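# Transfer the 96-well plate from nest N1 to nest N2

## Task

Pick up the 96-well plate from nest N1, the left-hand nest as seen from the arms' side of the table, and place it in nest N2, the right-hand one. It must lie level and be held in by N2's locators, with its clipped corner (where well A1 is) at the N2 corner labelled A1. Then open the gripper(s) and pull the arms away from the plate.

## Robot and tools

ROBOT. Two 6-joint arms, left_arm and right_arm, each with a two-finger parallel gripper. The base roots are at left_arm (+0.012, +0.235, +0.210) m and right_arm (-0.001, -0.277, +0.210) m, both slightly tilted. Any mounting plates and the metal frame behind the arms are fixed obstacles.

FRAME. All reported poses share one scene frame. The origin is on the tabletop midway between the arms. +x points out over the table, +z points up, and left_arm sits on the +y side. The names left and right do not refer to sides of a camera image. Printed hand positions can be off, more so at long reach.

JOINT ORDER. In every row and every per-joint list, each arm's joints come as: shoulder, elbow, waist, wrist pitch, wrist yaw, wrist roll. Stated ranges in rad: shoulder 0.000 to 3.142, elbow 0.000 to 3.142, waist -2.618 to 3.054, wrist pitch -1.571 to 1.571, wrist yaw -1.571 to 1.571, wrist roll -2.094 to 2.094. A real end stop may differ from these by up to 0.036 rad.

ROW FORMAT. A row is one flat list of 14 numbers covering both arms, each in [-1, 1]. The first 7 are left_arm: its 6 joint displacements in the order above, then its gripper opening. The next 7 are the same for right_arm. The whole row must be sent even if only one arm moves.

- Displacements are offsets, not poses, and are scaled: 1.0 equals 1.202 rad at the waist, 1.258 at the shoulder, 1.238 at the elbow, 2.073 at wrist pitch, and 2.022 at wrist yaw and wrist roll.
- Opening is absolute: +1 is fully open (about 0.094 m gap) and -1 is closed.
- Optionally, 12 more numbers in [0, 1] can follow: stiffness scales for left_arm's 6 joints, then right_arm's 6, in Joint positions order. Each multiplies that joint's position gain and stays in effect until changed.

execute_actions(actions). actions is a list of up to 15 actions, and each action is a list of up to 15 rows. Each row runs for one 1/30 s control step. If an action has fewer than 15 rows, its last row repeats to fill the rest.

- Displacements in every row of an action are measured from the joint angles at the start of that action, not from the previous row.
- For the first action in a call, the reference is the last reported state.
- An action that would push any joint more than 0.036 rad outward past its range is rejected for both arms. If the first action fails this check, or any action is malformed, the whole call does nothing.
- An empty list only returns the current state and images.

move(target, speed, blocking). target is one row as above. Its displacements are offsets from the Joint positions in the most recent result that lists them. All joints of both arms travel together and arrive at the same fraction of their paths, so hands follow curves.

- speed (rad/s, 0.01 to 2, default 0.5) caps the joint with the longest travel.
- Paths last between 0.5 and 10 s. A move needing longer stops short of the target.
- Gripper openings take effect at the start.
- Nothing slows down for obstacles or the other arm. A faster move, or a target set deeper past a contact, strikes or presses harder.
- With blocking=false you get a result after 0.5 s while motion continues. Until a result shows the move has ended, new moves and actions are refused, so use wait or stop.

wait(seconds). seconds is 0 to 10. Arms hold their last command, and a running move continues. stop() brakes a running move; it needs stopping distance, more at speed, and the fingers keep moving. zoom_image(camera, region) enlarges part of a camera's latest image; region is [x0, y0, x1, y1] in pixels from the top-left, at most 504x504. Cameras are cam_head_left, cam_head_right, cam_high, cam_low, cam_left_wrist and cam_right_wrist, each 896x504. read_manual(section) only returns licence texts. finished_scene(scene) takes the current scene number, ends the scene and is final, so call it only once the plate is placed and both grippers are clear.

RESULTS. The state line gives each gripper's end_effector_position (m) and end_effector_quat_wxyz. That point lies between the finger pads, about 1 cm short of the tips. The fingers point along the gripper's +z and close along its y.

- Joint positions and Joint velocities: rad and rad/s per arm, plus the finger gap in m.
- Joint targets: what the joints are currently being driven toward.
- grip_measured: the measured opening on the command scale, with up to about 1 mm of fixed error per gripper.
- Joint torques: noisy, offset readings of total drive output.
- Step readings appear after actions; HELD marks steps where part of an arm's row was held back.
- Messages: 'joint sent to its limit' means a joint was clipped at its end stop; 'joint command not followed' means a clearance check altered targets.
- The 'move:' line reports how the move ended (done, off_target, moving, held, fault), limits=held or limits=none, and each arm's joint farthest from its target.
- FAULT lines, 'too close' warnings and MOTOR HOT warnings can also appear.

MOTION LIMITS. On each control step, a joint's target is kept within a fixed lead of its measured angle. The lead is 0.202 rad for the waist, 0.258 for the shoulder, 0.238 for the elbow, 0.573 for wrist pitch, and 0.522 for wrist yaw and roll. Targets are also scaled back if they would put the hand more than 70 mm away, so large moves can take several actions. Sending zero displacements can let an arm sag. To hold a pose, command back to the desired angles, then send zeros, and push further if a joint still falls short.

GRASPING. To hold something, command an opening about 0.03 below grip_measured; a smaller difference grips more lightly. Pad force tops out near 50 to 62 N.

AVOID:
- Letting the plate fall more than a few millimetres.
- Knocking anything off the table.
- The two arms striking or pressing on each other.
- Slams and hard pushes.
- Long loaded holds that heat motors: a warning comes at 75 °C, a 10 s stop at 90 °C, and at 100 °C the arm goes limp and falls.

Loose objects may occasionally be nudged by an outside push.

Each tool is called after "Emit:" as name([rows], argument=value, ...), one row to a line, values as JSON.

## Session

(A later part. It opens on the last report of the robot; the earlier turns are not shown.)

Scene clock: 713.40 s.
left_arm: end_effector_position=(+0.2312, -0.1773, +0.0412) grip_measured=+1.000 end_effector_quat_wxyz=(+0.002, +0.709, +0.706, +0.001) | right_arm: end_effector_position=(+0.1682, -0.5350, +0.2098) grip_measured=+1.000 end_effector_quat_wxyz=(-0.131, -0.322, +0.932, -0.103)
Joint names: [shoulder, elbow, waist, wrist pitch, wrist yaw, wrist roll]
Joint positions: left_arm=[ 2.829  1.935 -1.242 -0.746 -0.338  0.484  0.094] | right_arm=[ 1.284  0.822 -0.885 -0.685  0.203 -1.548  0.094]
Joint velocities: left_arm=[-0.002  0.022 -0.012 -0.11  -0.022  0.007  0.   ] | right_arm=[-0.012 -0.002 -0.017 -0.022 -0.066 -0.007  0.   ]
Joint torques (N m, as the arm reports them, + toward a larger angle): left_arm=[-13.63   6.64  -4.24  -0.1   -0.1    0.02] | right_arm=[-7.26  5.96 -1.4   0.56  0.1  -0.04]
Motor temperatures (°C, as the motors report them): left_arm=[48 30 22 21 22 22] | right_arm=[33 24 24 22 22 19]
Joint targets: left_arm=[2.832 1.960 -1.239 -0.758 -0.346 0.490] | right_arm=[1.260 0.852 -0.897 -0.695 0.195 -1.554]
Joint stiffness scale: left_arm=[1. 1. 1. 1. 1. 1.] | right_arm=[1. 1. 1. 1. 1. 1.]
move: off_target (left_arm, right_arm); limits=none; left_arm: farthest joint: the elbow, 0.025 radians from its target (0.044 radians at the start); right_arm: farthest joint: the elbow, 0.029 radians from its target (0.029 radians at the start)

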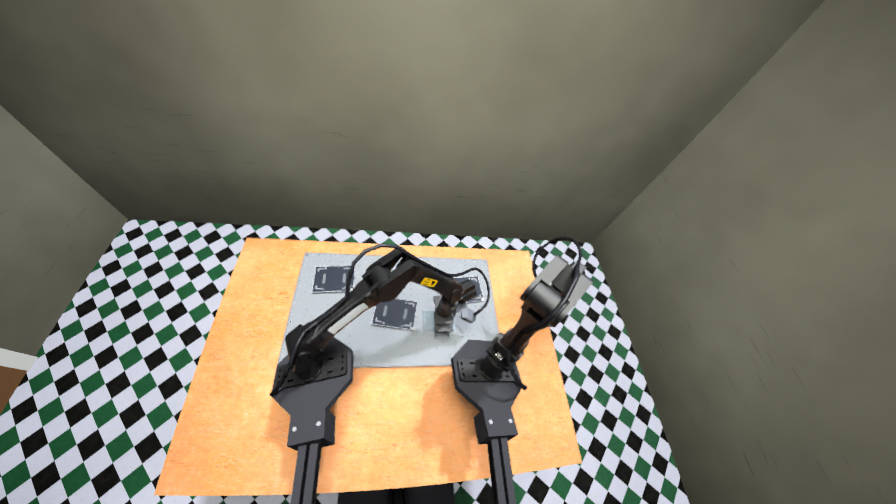

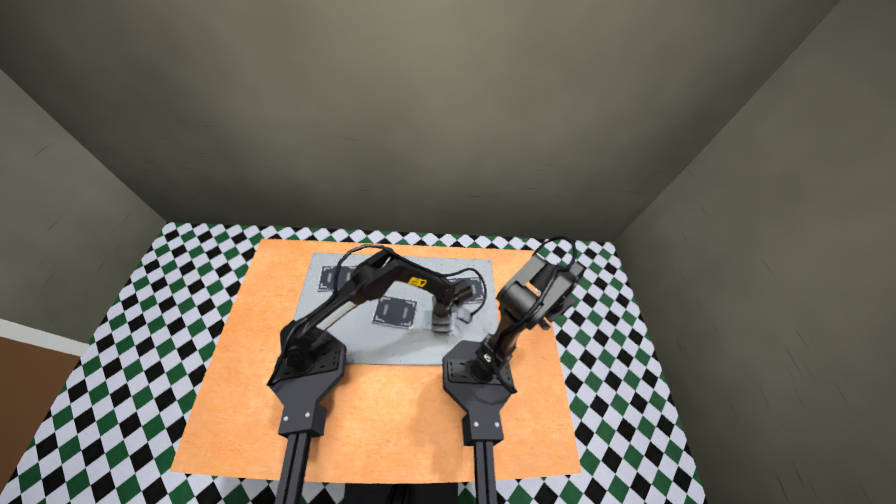

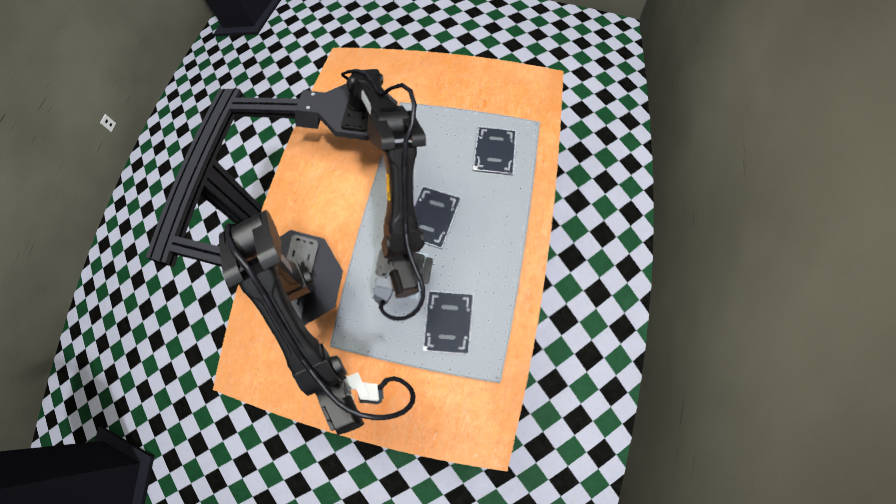

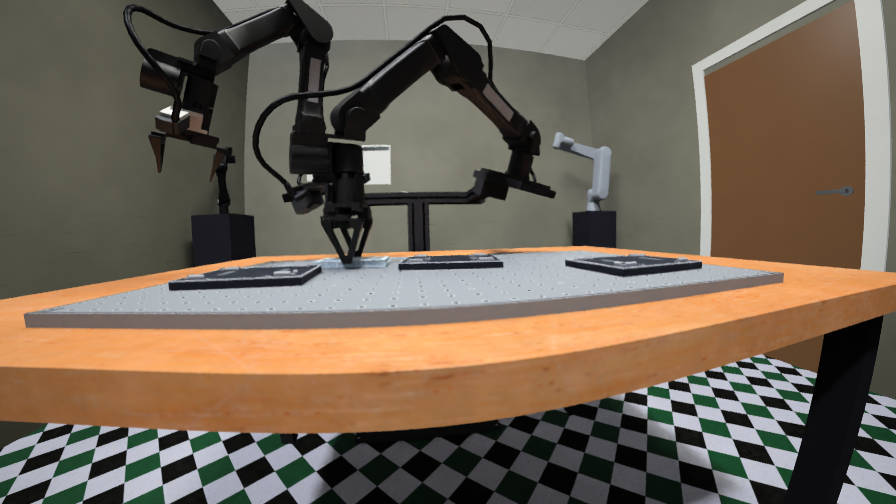

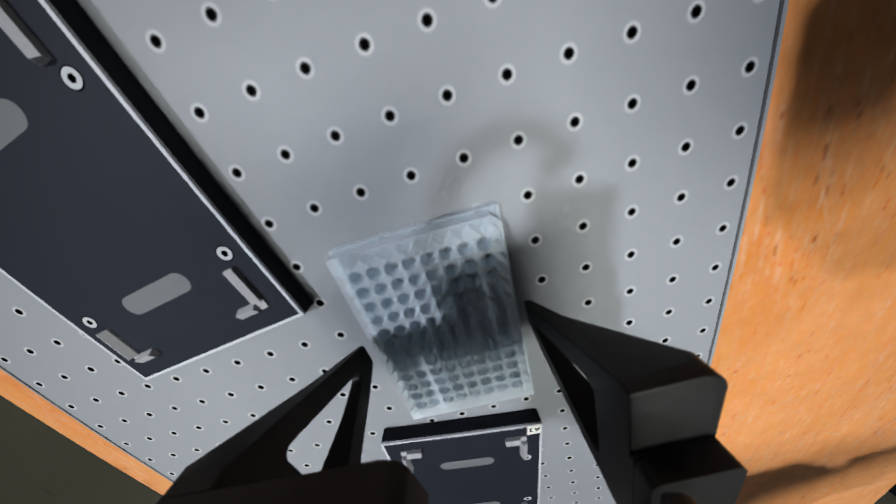

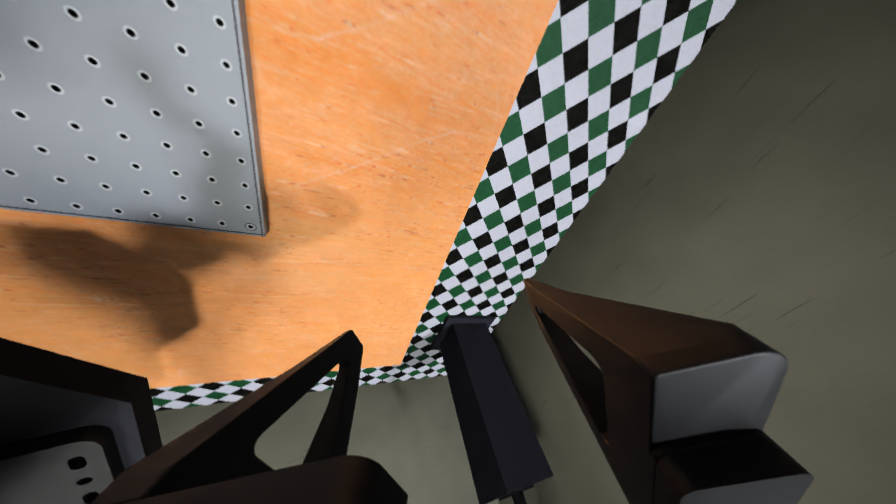

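Emit:
execute_actions([
  [[0.0024,0.0202,0.0025,-0.0058,-0.004,0.003,0.97,-0.019,0.024,-0.010,-0.005,-0.004,-0.003,1],[0.0024,0.0202,0.0025,-0.0058,-0.004,0.003,0.94,-0.019,0.024,-0.010,-0.005,-0.004,-0.003,1],[0.0024,0.0202,0.0025,-0.0058,-0.004,0.003,0.91,-0.019,0.024,-0.010,-0.005,-0.004,-0.003,1],[0.0024,0.0202,0.0025,-0.0058,-0.004,0.003,0.88,-0.019,0.024,-0.010,-0.005,-0.004,-0.003,1],[0.0024,0.0202,0.0025,-0.0058,-0.004,0.003,0.86,-0.019,0.024,-0.010,-0.005,-0.004,-0.003,1],[0.0024,0.0202,0.0025,-0.0058,-0.004,0.003,0.84,-0.019,0.024,-0.010,-0.005,-0.004,-0.003,1],[0.0024,0.0202,0.0025,-0.0058,-0.004,0.003,0.82,-0.019,0.024,-0.010,-0.005,-0.004,-0.003,1],[0.0024,0.0202,0.0025,-0.0058,-0.004,0.003,0.80,-0.019,0.024,-0.010,-0.005,-0.004,-0.003,1],[0.0024,0.0202,0.0025,-0.0058,-0.004,0.003,0.785,-0.019,0.024,-0.010,-0.005,-0.004,-0.003,1],[0.0024,0.0202,0.0025,-0.0058,-0.004,0.003,0.77,-0.019,0.024,-0.010,-0.005,-0.004,-0.003,1],[0.0024,0.0202,0.0025,-0.0058,-0.004,0.003,0.76,-0.019,0.024,-0.010,-0.005,-0.004,-0.003,1],[0.0024,0.0202,0.0025,-0.0058,-0.004,0.003,0.75,-0.019,0.024,-0.010,-0.005,-0.004,-0.003,1],[0.0024,0.0202,0.0025,-0.0058,-0.004,0.003,0.74,-0.019,0.024,-0.010,-0.005,-0.004,-0.003,1],[0.0024,0.0202,0.0025,-0.0058,-0.004,0.003,0.73,-0.019,0.024,-0.010,-0.005,-0.004,-0.003,1],[0.0024,0.0202,0.0025,-0.0058,-0.004,0.003,0.72,-0.019,0.024,-0.010,-0.005,-0.004,-0.003,1]],
  [[0.0024,0.0202,0.0025,-0.0058,-0.004,0.003,0.71,-0.019,0.024,-0.010,-0.005,-0.004,-0.003,1],[0.0024,0.0202,0.0025,-0.0058,-0.004,0.003,0.70,-0.019,0.024,-0.010,-0.005,-0.004,-0.003,1]],
])

Scene clock: 732.57 s.
left_arm: end_effector_position=(+0.2312, -0.1773, +0.0412) grip_measured=+0.716 end_effector_quat_wxyz=(+0.002, +0.709, +0.705, +0.001) | right_arm: end_effector_position=(+0.1682, -0.5350, +0.2098) grip_measured=+1.000 end_effector_quat_wxyz=(-0.131, -0.322, +0.932, -0.103)
Joint names: [shoulder, elbow, waist, wrist pitch, wrist yaw, wrist roll]
Joint positions: left_arm=[ 2.829  1.935 -1.242 -0.746 -0.338  0.485  0.081] | right_arm=[ 1.284  0.822 -0.885 -0.685  0.203 -1.548  0.094]
Joint velocities: left_arm=[-0.007 -0.002 -0.007 -0.095 -0.022  0.022 -0.   ] | right_arm=[ 0.002 -0.012 -0.002 -0.037 -0.037 -0.037  0.   ]
Joint torques (N m, as the arm reports them, + toward a larger angle): left_arm=[-13.65   6.66  -4.24  -0.12  -0.11   0.01] | right_arm=[-7.24  5.96 -1.38  0.57  0.1  -0.04]
Motor temperatures (°C, as the motors report them): left_arm=[48 30 22 20 22 22] | right_arm=[33 25 24 22 22 19]
Joint targets: left_arm=[2.832 1.960 -1.239 -0.758 -0.347 0.491] | right_arm=[1.260 0.852 -0.897 -0.695 0.195 -1.554]
Joint stiffness scale: left_arm=[1. 1. 1. 1. 1. 1.] | right_arm=[1. 1. 1. 1. 1. 1.]
Step readings (joint positions; steps 1 to 15: 1st action; 16 to 30: 2nd action):
0: left_arm=[2.829 1.935 -1.242 -0.746 -0.338 0.484] | right_arm=[1.284 0.822 -0.885 -0.685 0.203 -1.548]
1: left_arm=[2.829 1.935 -1.242 -0.746 -0.338 0.484] | right_arm=[1.284 0.822 -0.885 -0.685 0.203 -1.548]
2: left_arm=[2.829 1.935 -1.242 -0.746 -0.338 0.484] | right_arm=[1.284 0.822 -0.885 -0.685 0.203 -1.548]
4: left_arm=[2.829 1.935 -1.242 -0.746 -0.338 0.484] | right_arm=[1.284 0.822 -0.885 -0.685 0.203 -1.548]
8: left_arm=[2.829 1.935 -1.242 -0.746 -0.338 0.484] | right_arm=[1.284 0.822 -0.885 -0.685 0.203 -1.548]
15: left_arm=[2.829 1.935 -1.242 -0.746 -0.338 0.485] | right_arm=[1.284 0.822 -0.885 -0.685 0.203 -1.548]
16: left_arm=[2.829 1.935 -1.242 -0.746 -0.338 0.485] | right_arm=[1.284 0.822 -0.885 -0.685 0.203 -1.548]
17: left_arm=[2.829 1.935 -1.242 -0.746 -0.338 0.485] | right_arm=[1.284 0.822 -0.885 -0.685 0.203 -1.548]
19: left_arm=[2.829 1.935 -1.242 -0.746 -0.338 0.485] | right_arm=[1.284 0.822 -0.885 -0.685 0.203 -1.548]
23: left_arm=[2.829 1.935 -1.242 -0.746 -0.338 0.485] | right_arm=[1.284 0.822 -0.885 -0.685 0.203 -1.548]
30: Joint positions above

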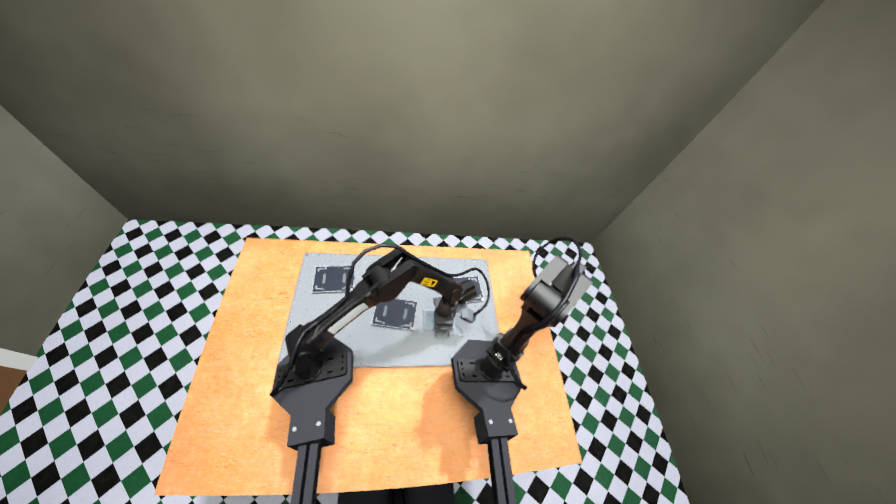

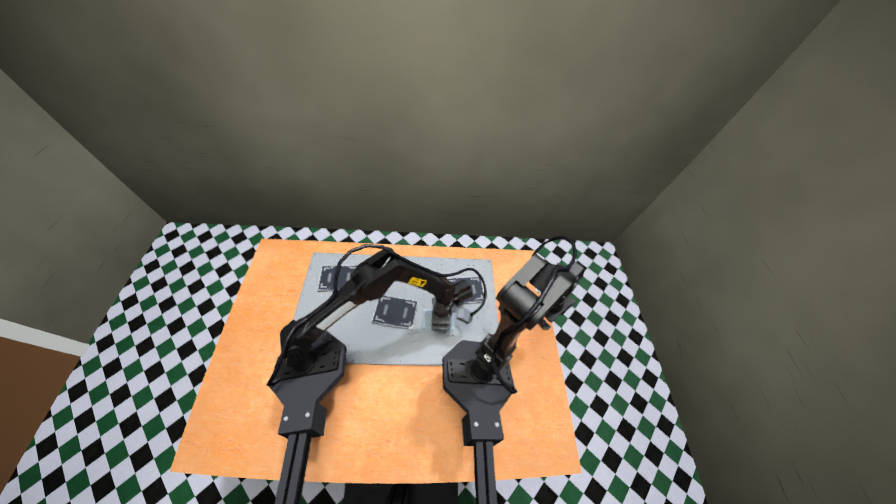

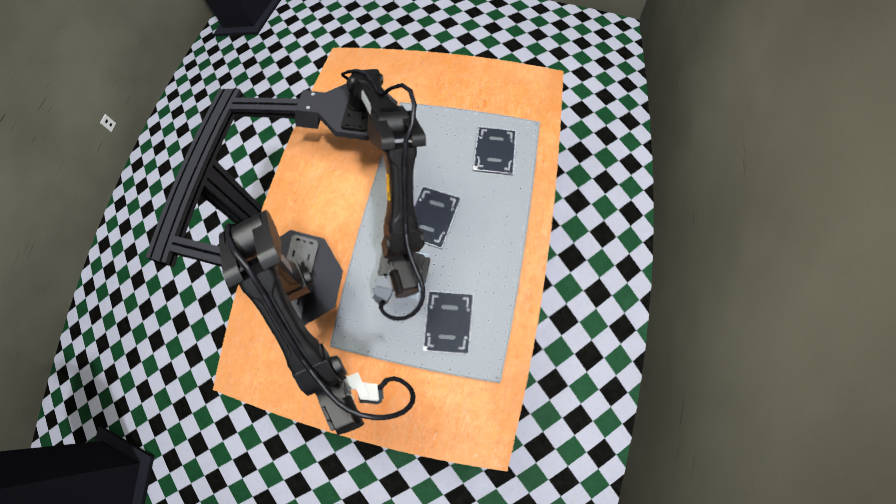

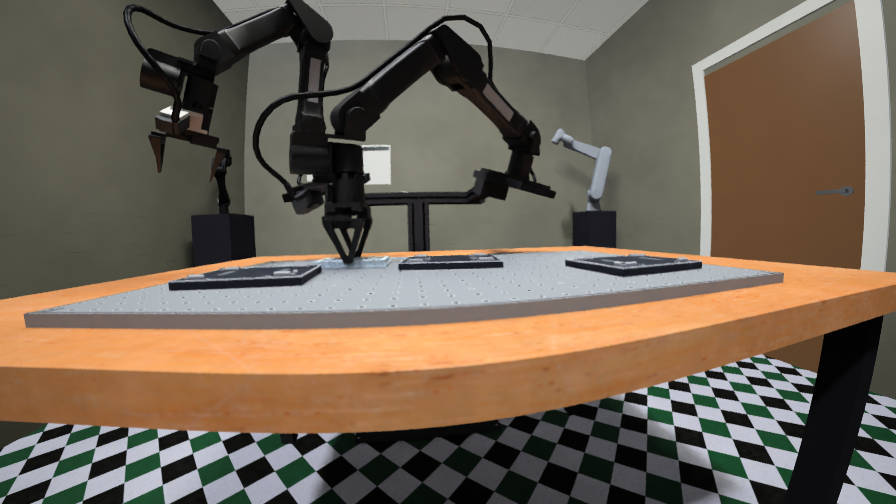

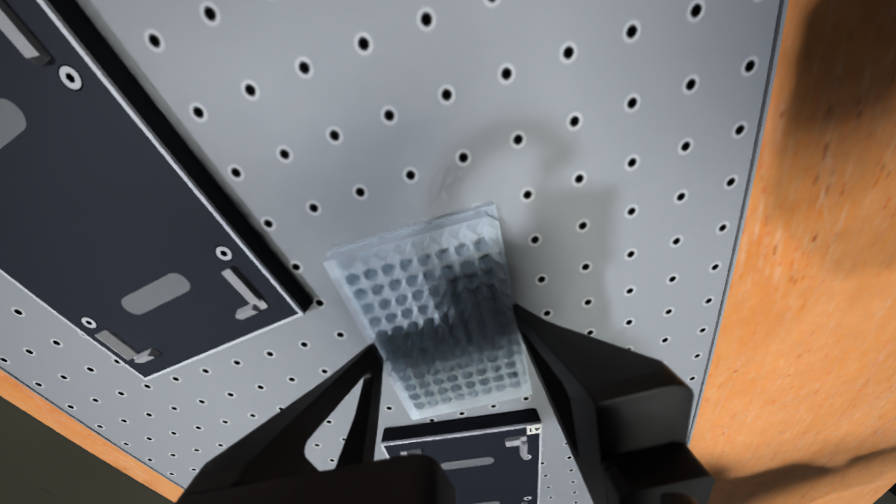

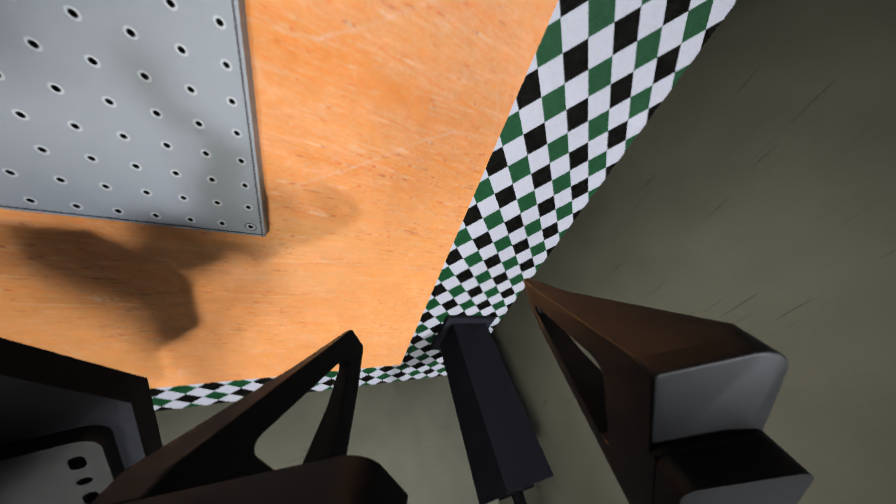

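Emit:
move(target=[-0.116,0.020,-0.0424,-0.0733,-0.004,-0.0257,0.685, -0.019,0.024,-0.010,-0.005,-0.004,-0.003,1], speed=0.2)

Scene clock: 773.57 s.
left_arm: end_effector_position=(+0.2348, -0.1743, +0.0990) grip_measured=+0.707 end_effector_quat_wxyz=(-0.000, +0.705, +0.709, +0.003) | right_arm: end_effector_position=(+0.1682, -0.5350, +0.2098) grip_measured=+1.000 end_effector_quat_wxyz=(-0.131, -0.322, +0.932, -0.103)
Joint names: [shoulder, elbow, waist, wrist pitch, wrist yaw, wrist roll]
Joint positions: left_arm=[ 2.707  1.935 -1.274 -0.886 -0.339  0.439  0.08 ] | right_arm=[ 1.284  0.822 -0.885 -0.685  0.203 -1.548  0.094]
Joint velocities: left_arm=[-0.022  0.017 -0.012 -0.11   0.022  0.007 -0.001] | right_arm=[-0.022  0.002  0.022 -0.007 -0.037 -0.051  0.   ]
Joint torques (N m, as the arm reports them, + toward a larger angle): left_arm=[-15.69   6.97  -5.97  -0.13  -0.11  -0.09] | right_arm=[-7.26  5.96 -1.4   0.55  0.09 -0.04]
Motor temperatures (°C, as the motors report them): left_arm=[49 30 22 20 22 22] | right_arm=[33 25 24 22 22 19]
Joint targets: left_arm=[2.683 1.959 -1.293 -0.898 -0.347 0.433] | right_arm=[1.260 0.852 -0.897 -0.695 0.195 -1.554]
Joint stiffness scale: left_arm=[1. 1. 1. 1. 1. 1.] | right_arm=[1. 1. 1. 1. 1. 1.]
move: off_target (left_arm, right_arm); limits=none; left_arm: farthest joint: the elbow, 0.025 radians from its target (0.025 radians at the start); right_arm: farthest joint: the elbow, 0.029 radians from its target (0.029 radians at the start)

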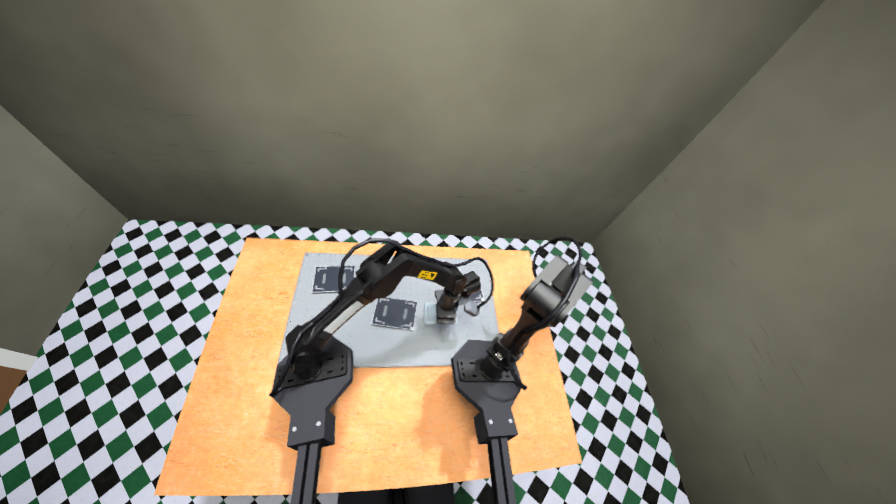

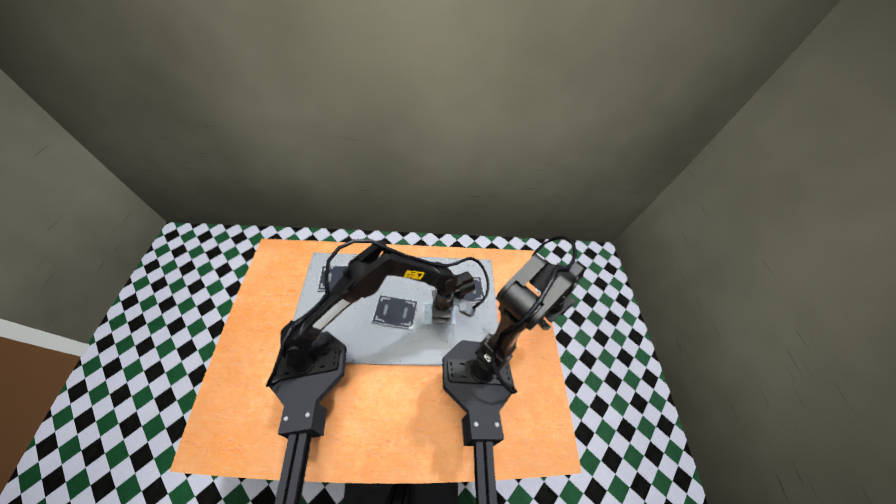

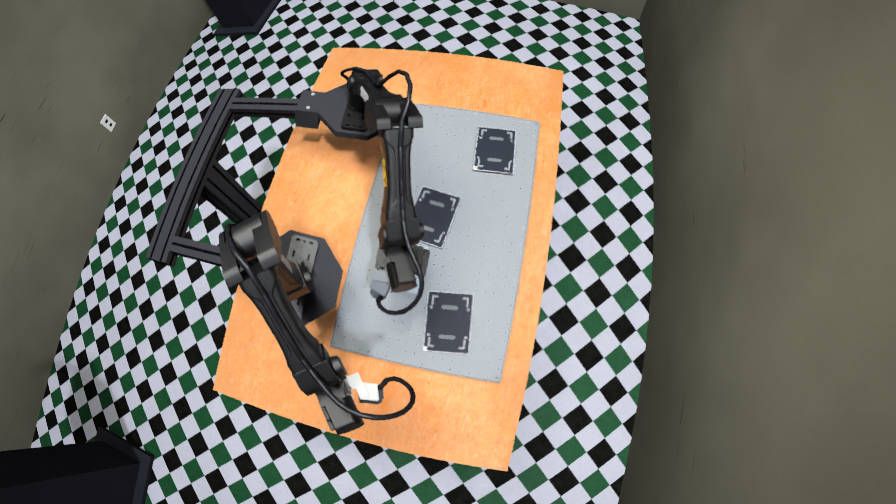

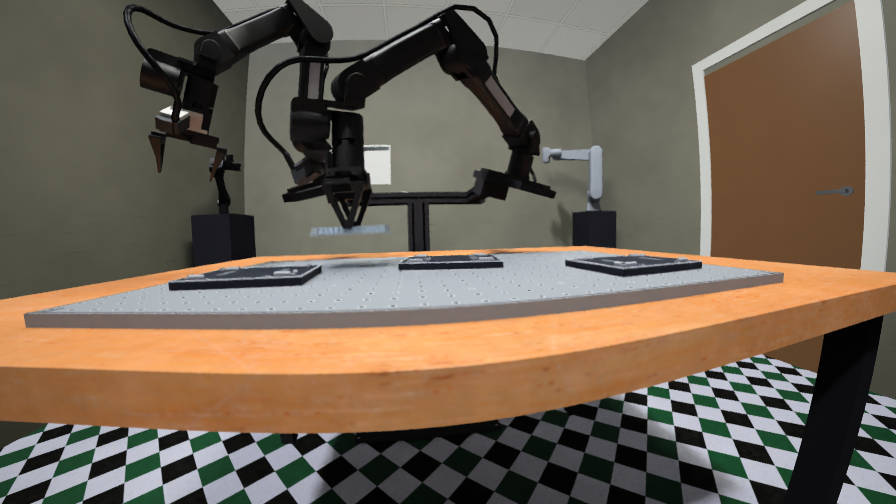

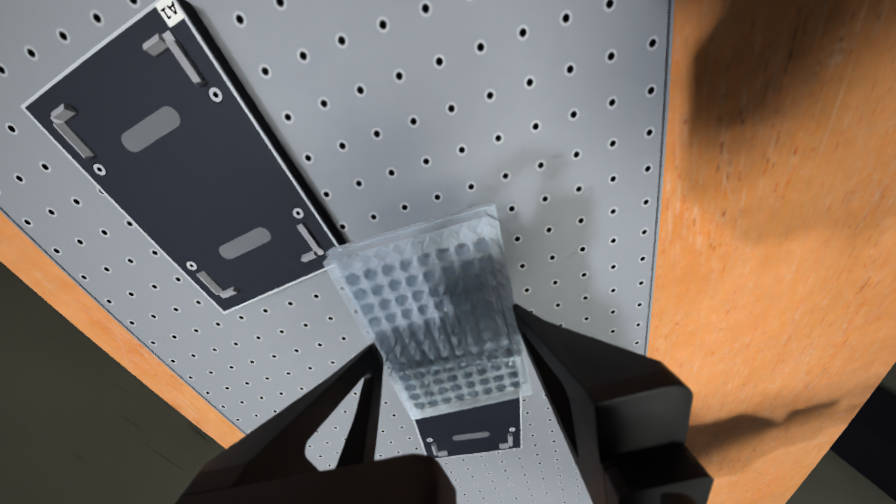

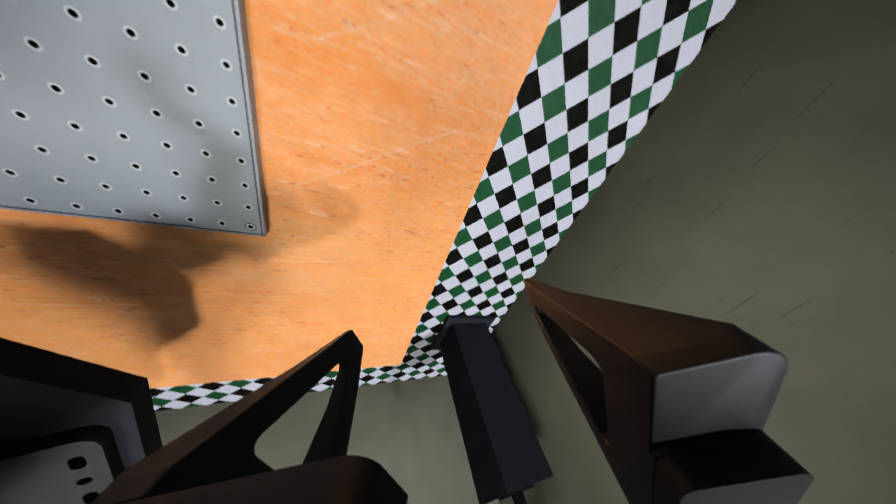

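Emit:
move(target=[-0.653,-0.636,0.857,0.171,0.054,0.542,0.685, -0.019,0.024,-0.010,-0.005,-0.004,-0.003,1], speed=0.5)

Scene clock: 786.17 s.
left_arm: end_effector_position=(+0.4001, +0.2404, +0.1160) grip_measured=+0.707 end_effector_quat_wxyz=(+0.009, +0.705, +0.708, +0.017) | right_arm: end_effector_position=(+0.1682, -0.5350, +0.2098) grip_measured=+1.000 end_effector_quat_wxyz=(-0.131, -0.322, +0.932, -0.103)
Joint names: [shoulder, elbow, waist, wrist pitch, wrist yaw, wrist roll]
Joint positions: left_arm=[ 1.908  1.163 -0.24  -0.538 -0.25   1.528  0.08 ] | right_arm=[ 1.284  0.822 -0.885 -0.685  0.203 -1.548  0.094]
Joint velocities: left_arm=[-0.037  0.012 -0.002  0.081  0.022  0.081  0.001] | right_arm=[-0.012 -0.002  0.002  0.022  0.051 -0.095  0.   ]
Joint torques (N m, as the arm reports them, + toward a larger angle): left_arm=[-12.07   2.97  -2.4    0.12   0.2    0.01] | right_arm=[-7.18  5.98 -1.41  0.56  0.1  -0.03]
Motor temperatures (°C, as the motors report them): left_arm=[51 29 23 20 22 22] | right_arm=[33 25 24 22 22 19]
Joint targets: left_arm=[1.885 1.147 -0.244 -0.531 -0.229 1.534] | right_arm=[1.260 0.852 -0.897 -0.695 0.195 -1.554]
Joint stiffness scale: left_arm=[1. 1. 1. 1. 1. 1.] | right_arm=[1. 1. 1. 1. 1. 1.]
move: off_target (left_arm, right_arm); limits=none; left_arm: farthest joint: the shoulder, 0.023 radians from its target (0.821 radians at the start); right_arm: farthest joint: the elbow, 0.029 radians from its target (0.029 radians at the start)

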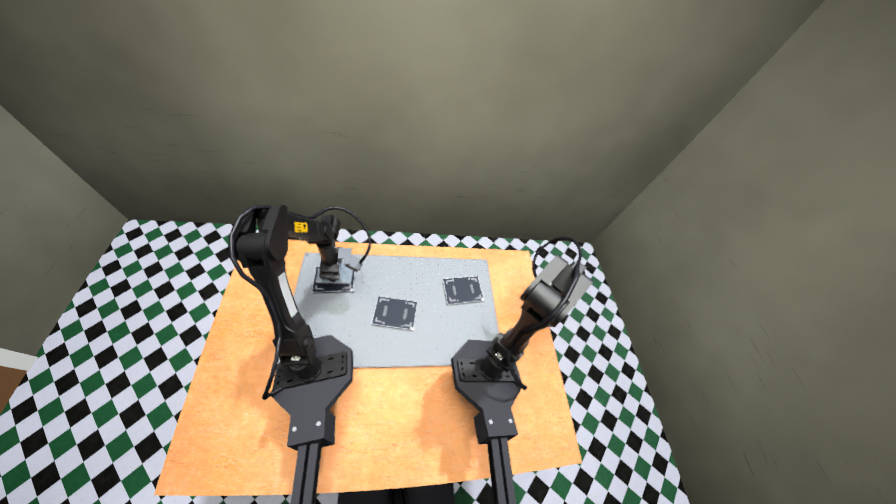

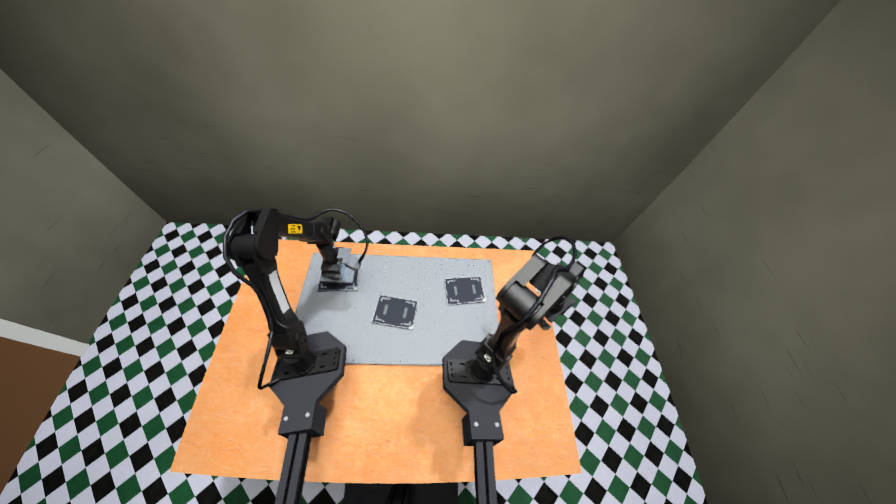

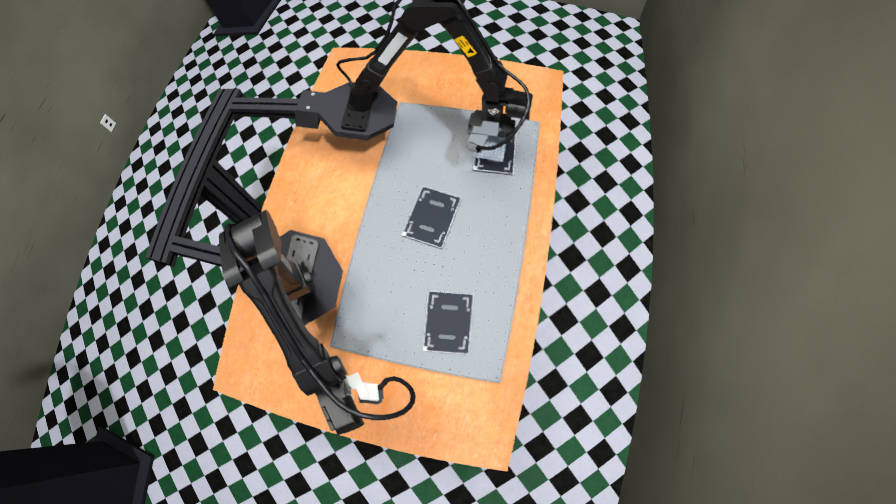

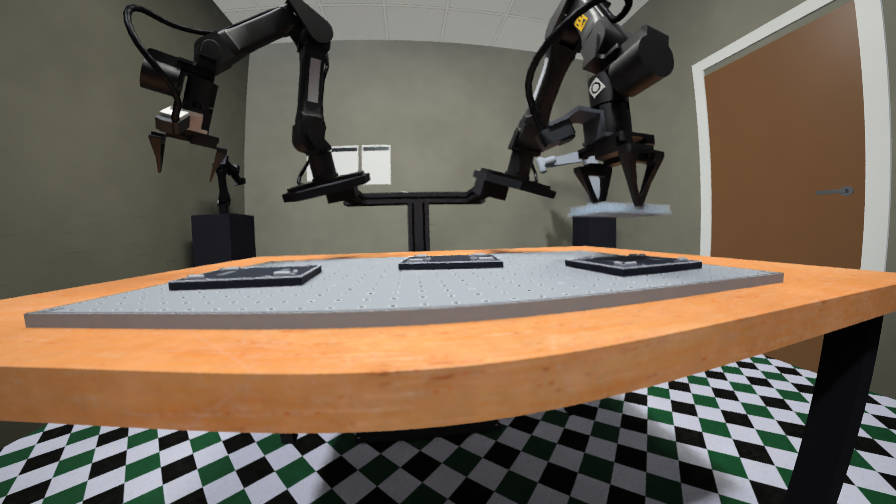

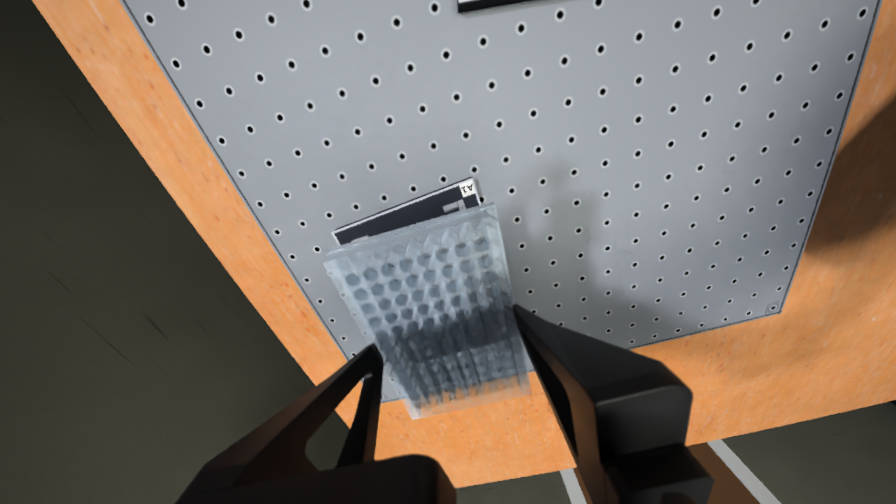

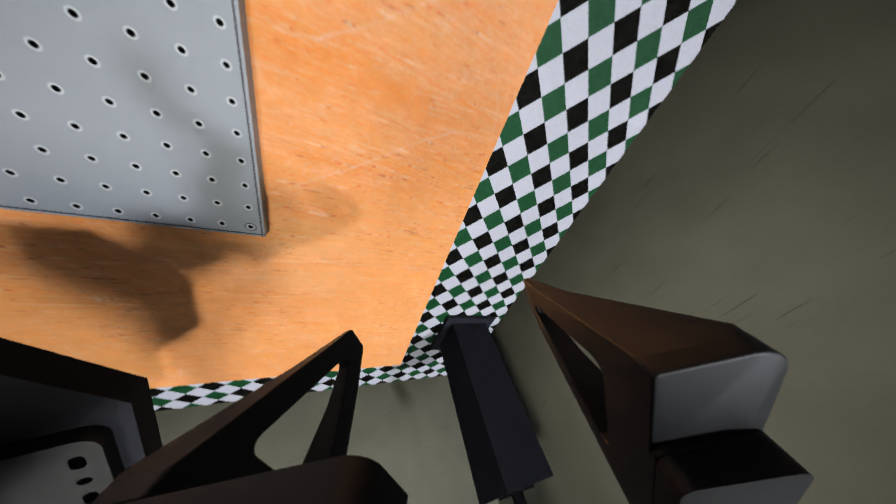

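Emit:
zoom_image(camera="cam_left_wrist", region=[300,150,560,330])

Emit:
zoom_image(camera="cam_high", region=[440,90,560,200])

Region (300, 150, 560, 330) of cam_left_wrist's 896x504 image, scaled by 1.938, with more detail than that image has; it fills the top 349 rows of this view, and the rest is white.

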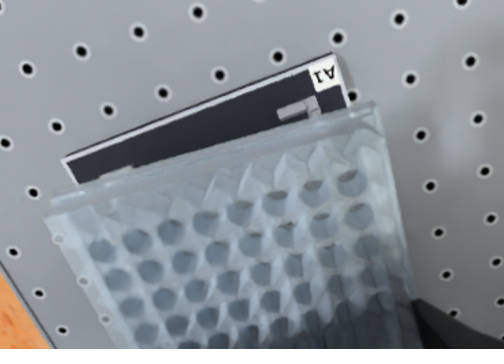

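Region (440, 90, 560, 200) of cam_high's 896x504 image, scaled by 4.200, with more detail than that image has; it fills the top 462 rows of this view, and the rest is white.

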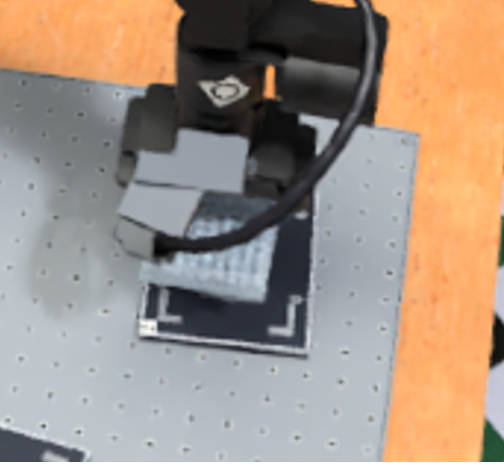

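Emit:
zoom_image(camera="cam_left_wrist", region=[440,170,540,270])

Emit:
zoom_image(camera="cam_left_wrist", region=[300,210,400,310])

Region (440, 170, 540, 270) of cam_left_wrist's 896x504 image, scaled by 5.040, with more detail than that image has.

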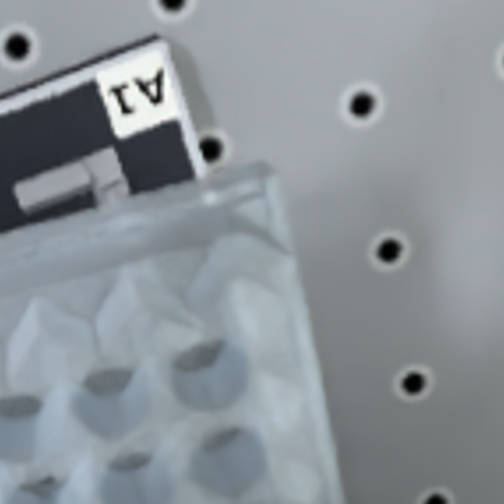

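Region (300, 210, 400, 310) of cam_left_wrist's 896x504 image, scaled by 5.040, with more detail than that image has.

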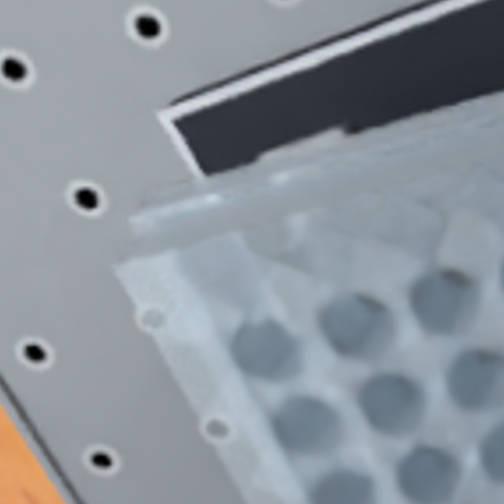

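Emit:
move(target=[0.098,-0.041,0.016,0.062,0.016,-0.029,0.685, -0.019,0.024,-0.010,-0.005,-0.004,-0.003,1], speed=0.2)

Emit:
zoom_image(camera="cam_left_wrist", region=[280,140,600,420])

Scene clock: 827.43 s.
left_arm: end_effector_position=(+0.3862, +0.2332, +0.0701) grip_measured=+0.707 end_effector_quat_wxyz=(-0.002, +0.685, +0.728, +0.001) | right_arm: end_effector_position=(+0.1682, -0.5350, +0.2098) grip_measured=+1.000 end_effector_quat_wxyz=(-0.131, -0.322, +0.932, -0.103)
Joint names: [shoulder, elbow, waist, wrist pitch, wrist yaw, wrist roll]
Joint positions: left_arm=[ 2.029  1.126 -0.227 -0.416 -0.239  1.476  0.08 ] | right_arm=[ 1.284  0.822 -0.885 -0.685  0.203 -1.548  0.094]
Joint velocities: left_arm=[-0.002  0.007  0.002  0.095  0.037 -0.007 -0.001] | right_arm=[-0.007  0.022 -0.027 -0.007  0.066 -0.037  0.   ]
Joint torques (N m, as the arm reports them, + toward a larger angle): left_arm=[-10.13   2.55  -1.64   0.05   0.2   -0.09] | right_arm=[-7.24  5.95 -1.41  0.57  0.09 -0.05]
Motor temperatures (°C, as the motors report them): left_arm=[47 27 22 21 23 22] | right_arm=[33 25 24 22 22 19]
Joint targets: left_arm=[2.032 1.113 -0.221 -0.409 -0.218 1.470] | right_arm=[1.260 0.852 -0.897 -0.695 0.195 -1.554]
Joint stiffness scale: left_arm=[1. 1. 1. 1. 1. 1.] | right_arm=[1. 1. 1. 1. 1. 1.]
move: off_target (left_arm, right_arm); limits=none; left_arm: farthest joint: the wrist yaw, 0.022 radians from its target (0.033 radians at the start); right_arm: farthest joint: the elbow, 0.029 radians from its target (0.029 radians at the start)

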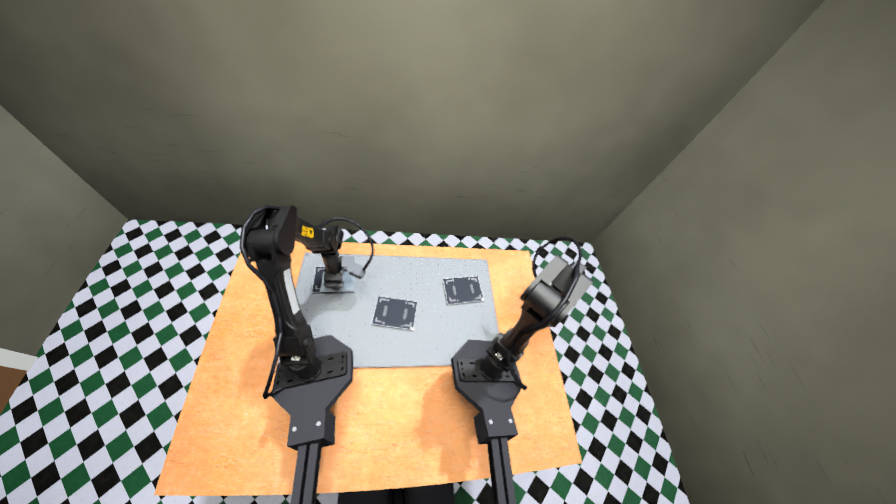

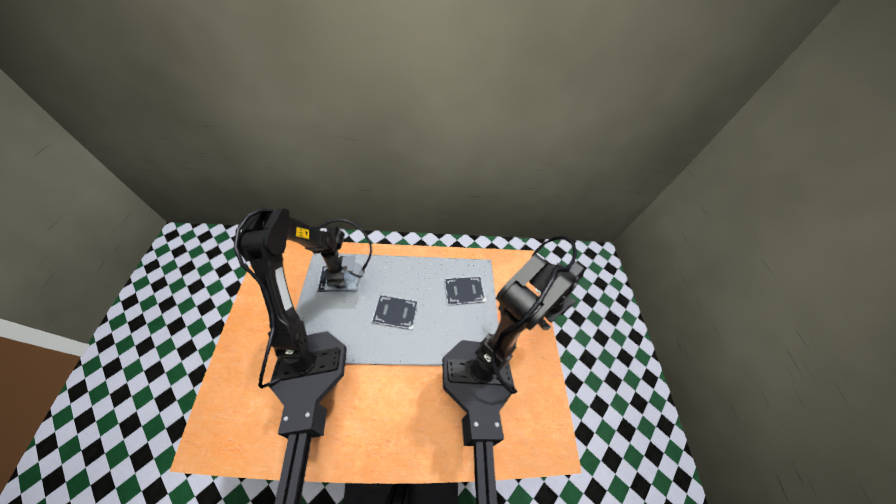

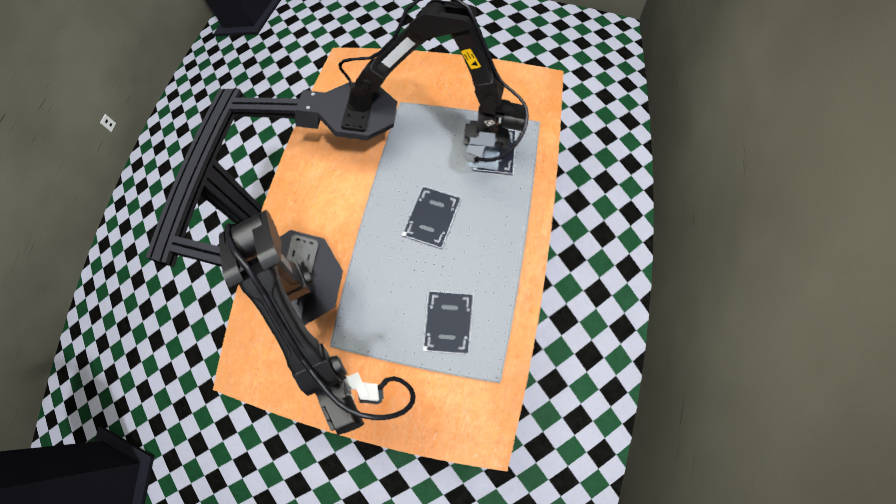

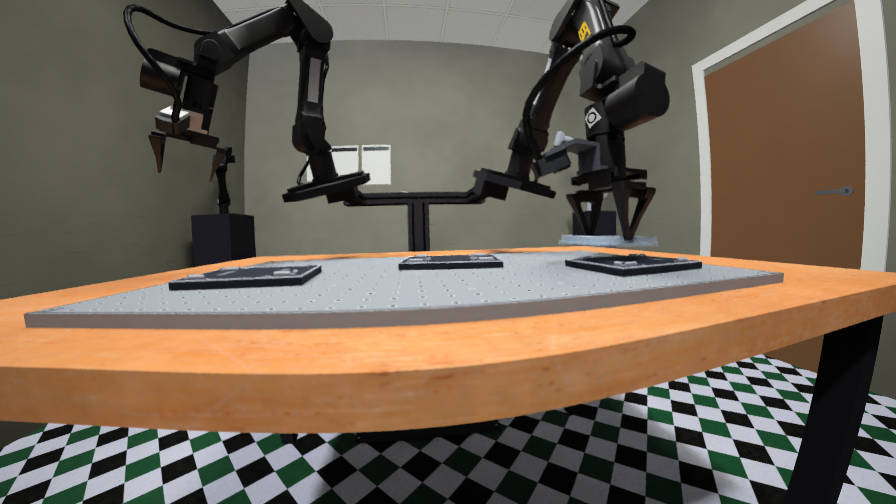

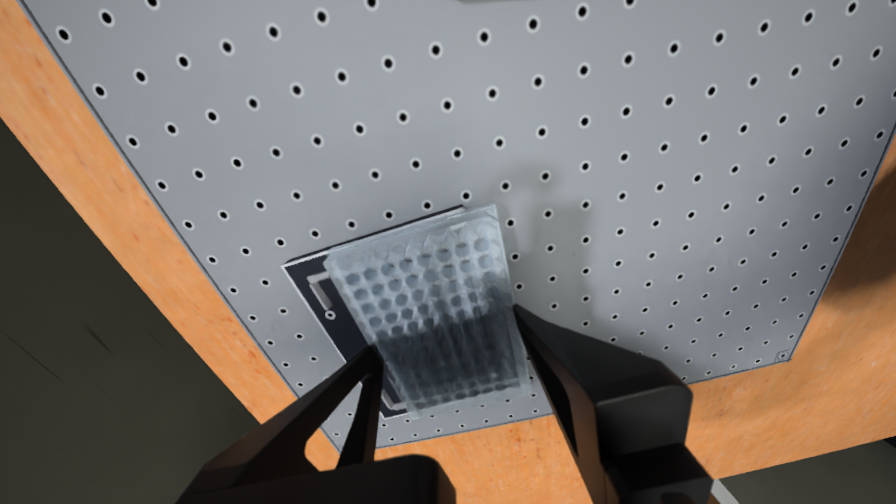

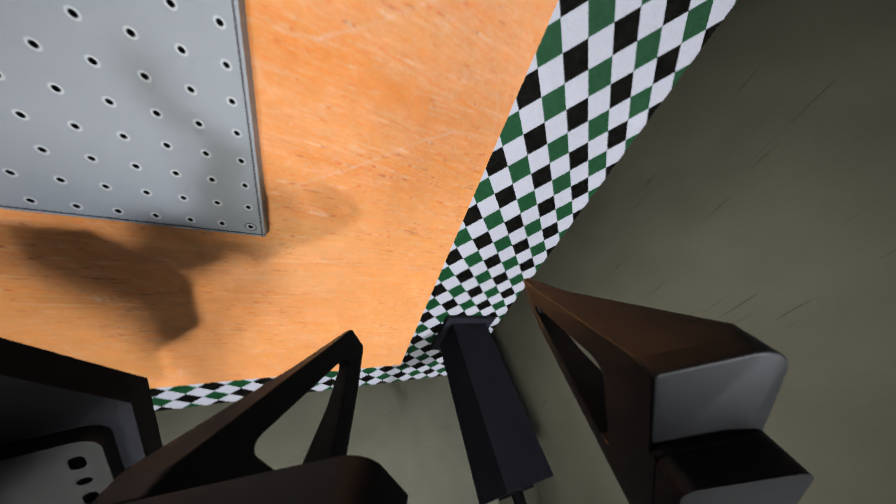

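Region (280, 140, 600, 420) of cam_left_wrist's 896x504 image, scaled by 1.575, with more detail than that image has; it fills the top 441 rows of this view, and the rest is white.

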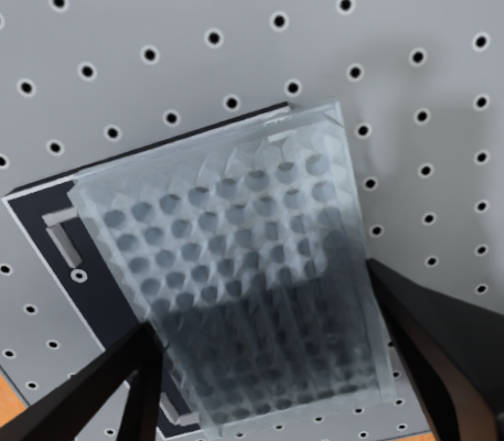

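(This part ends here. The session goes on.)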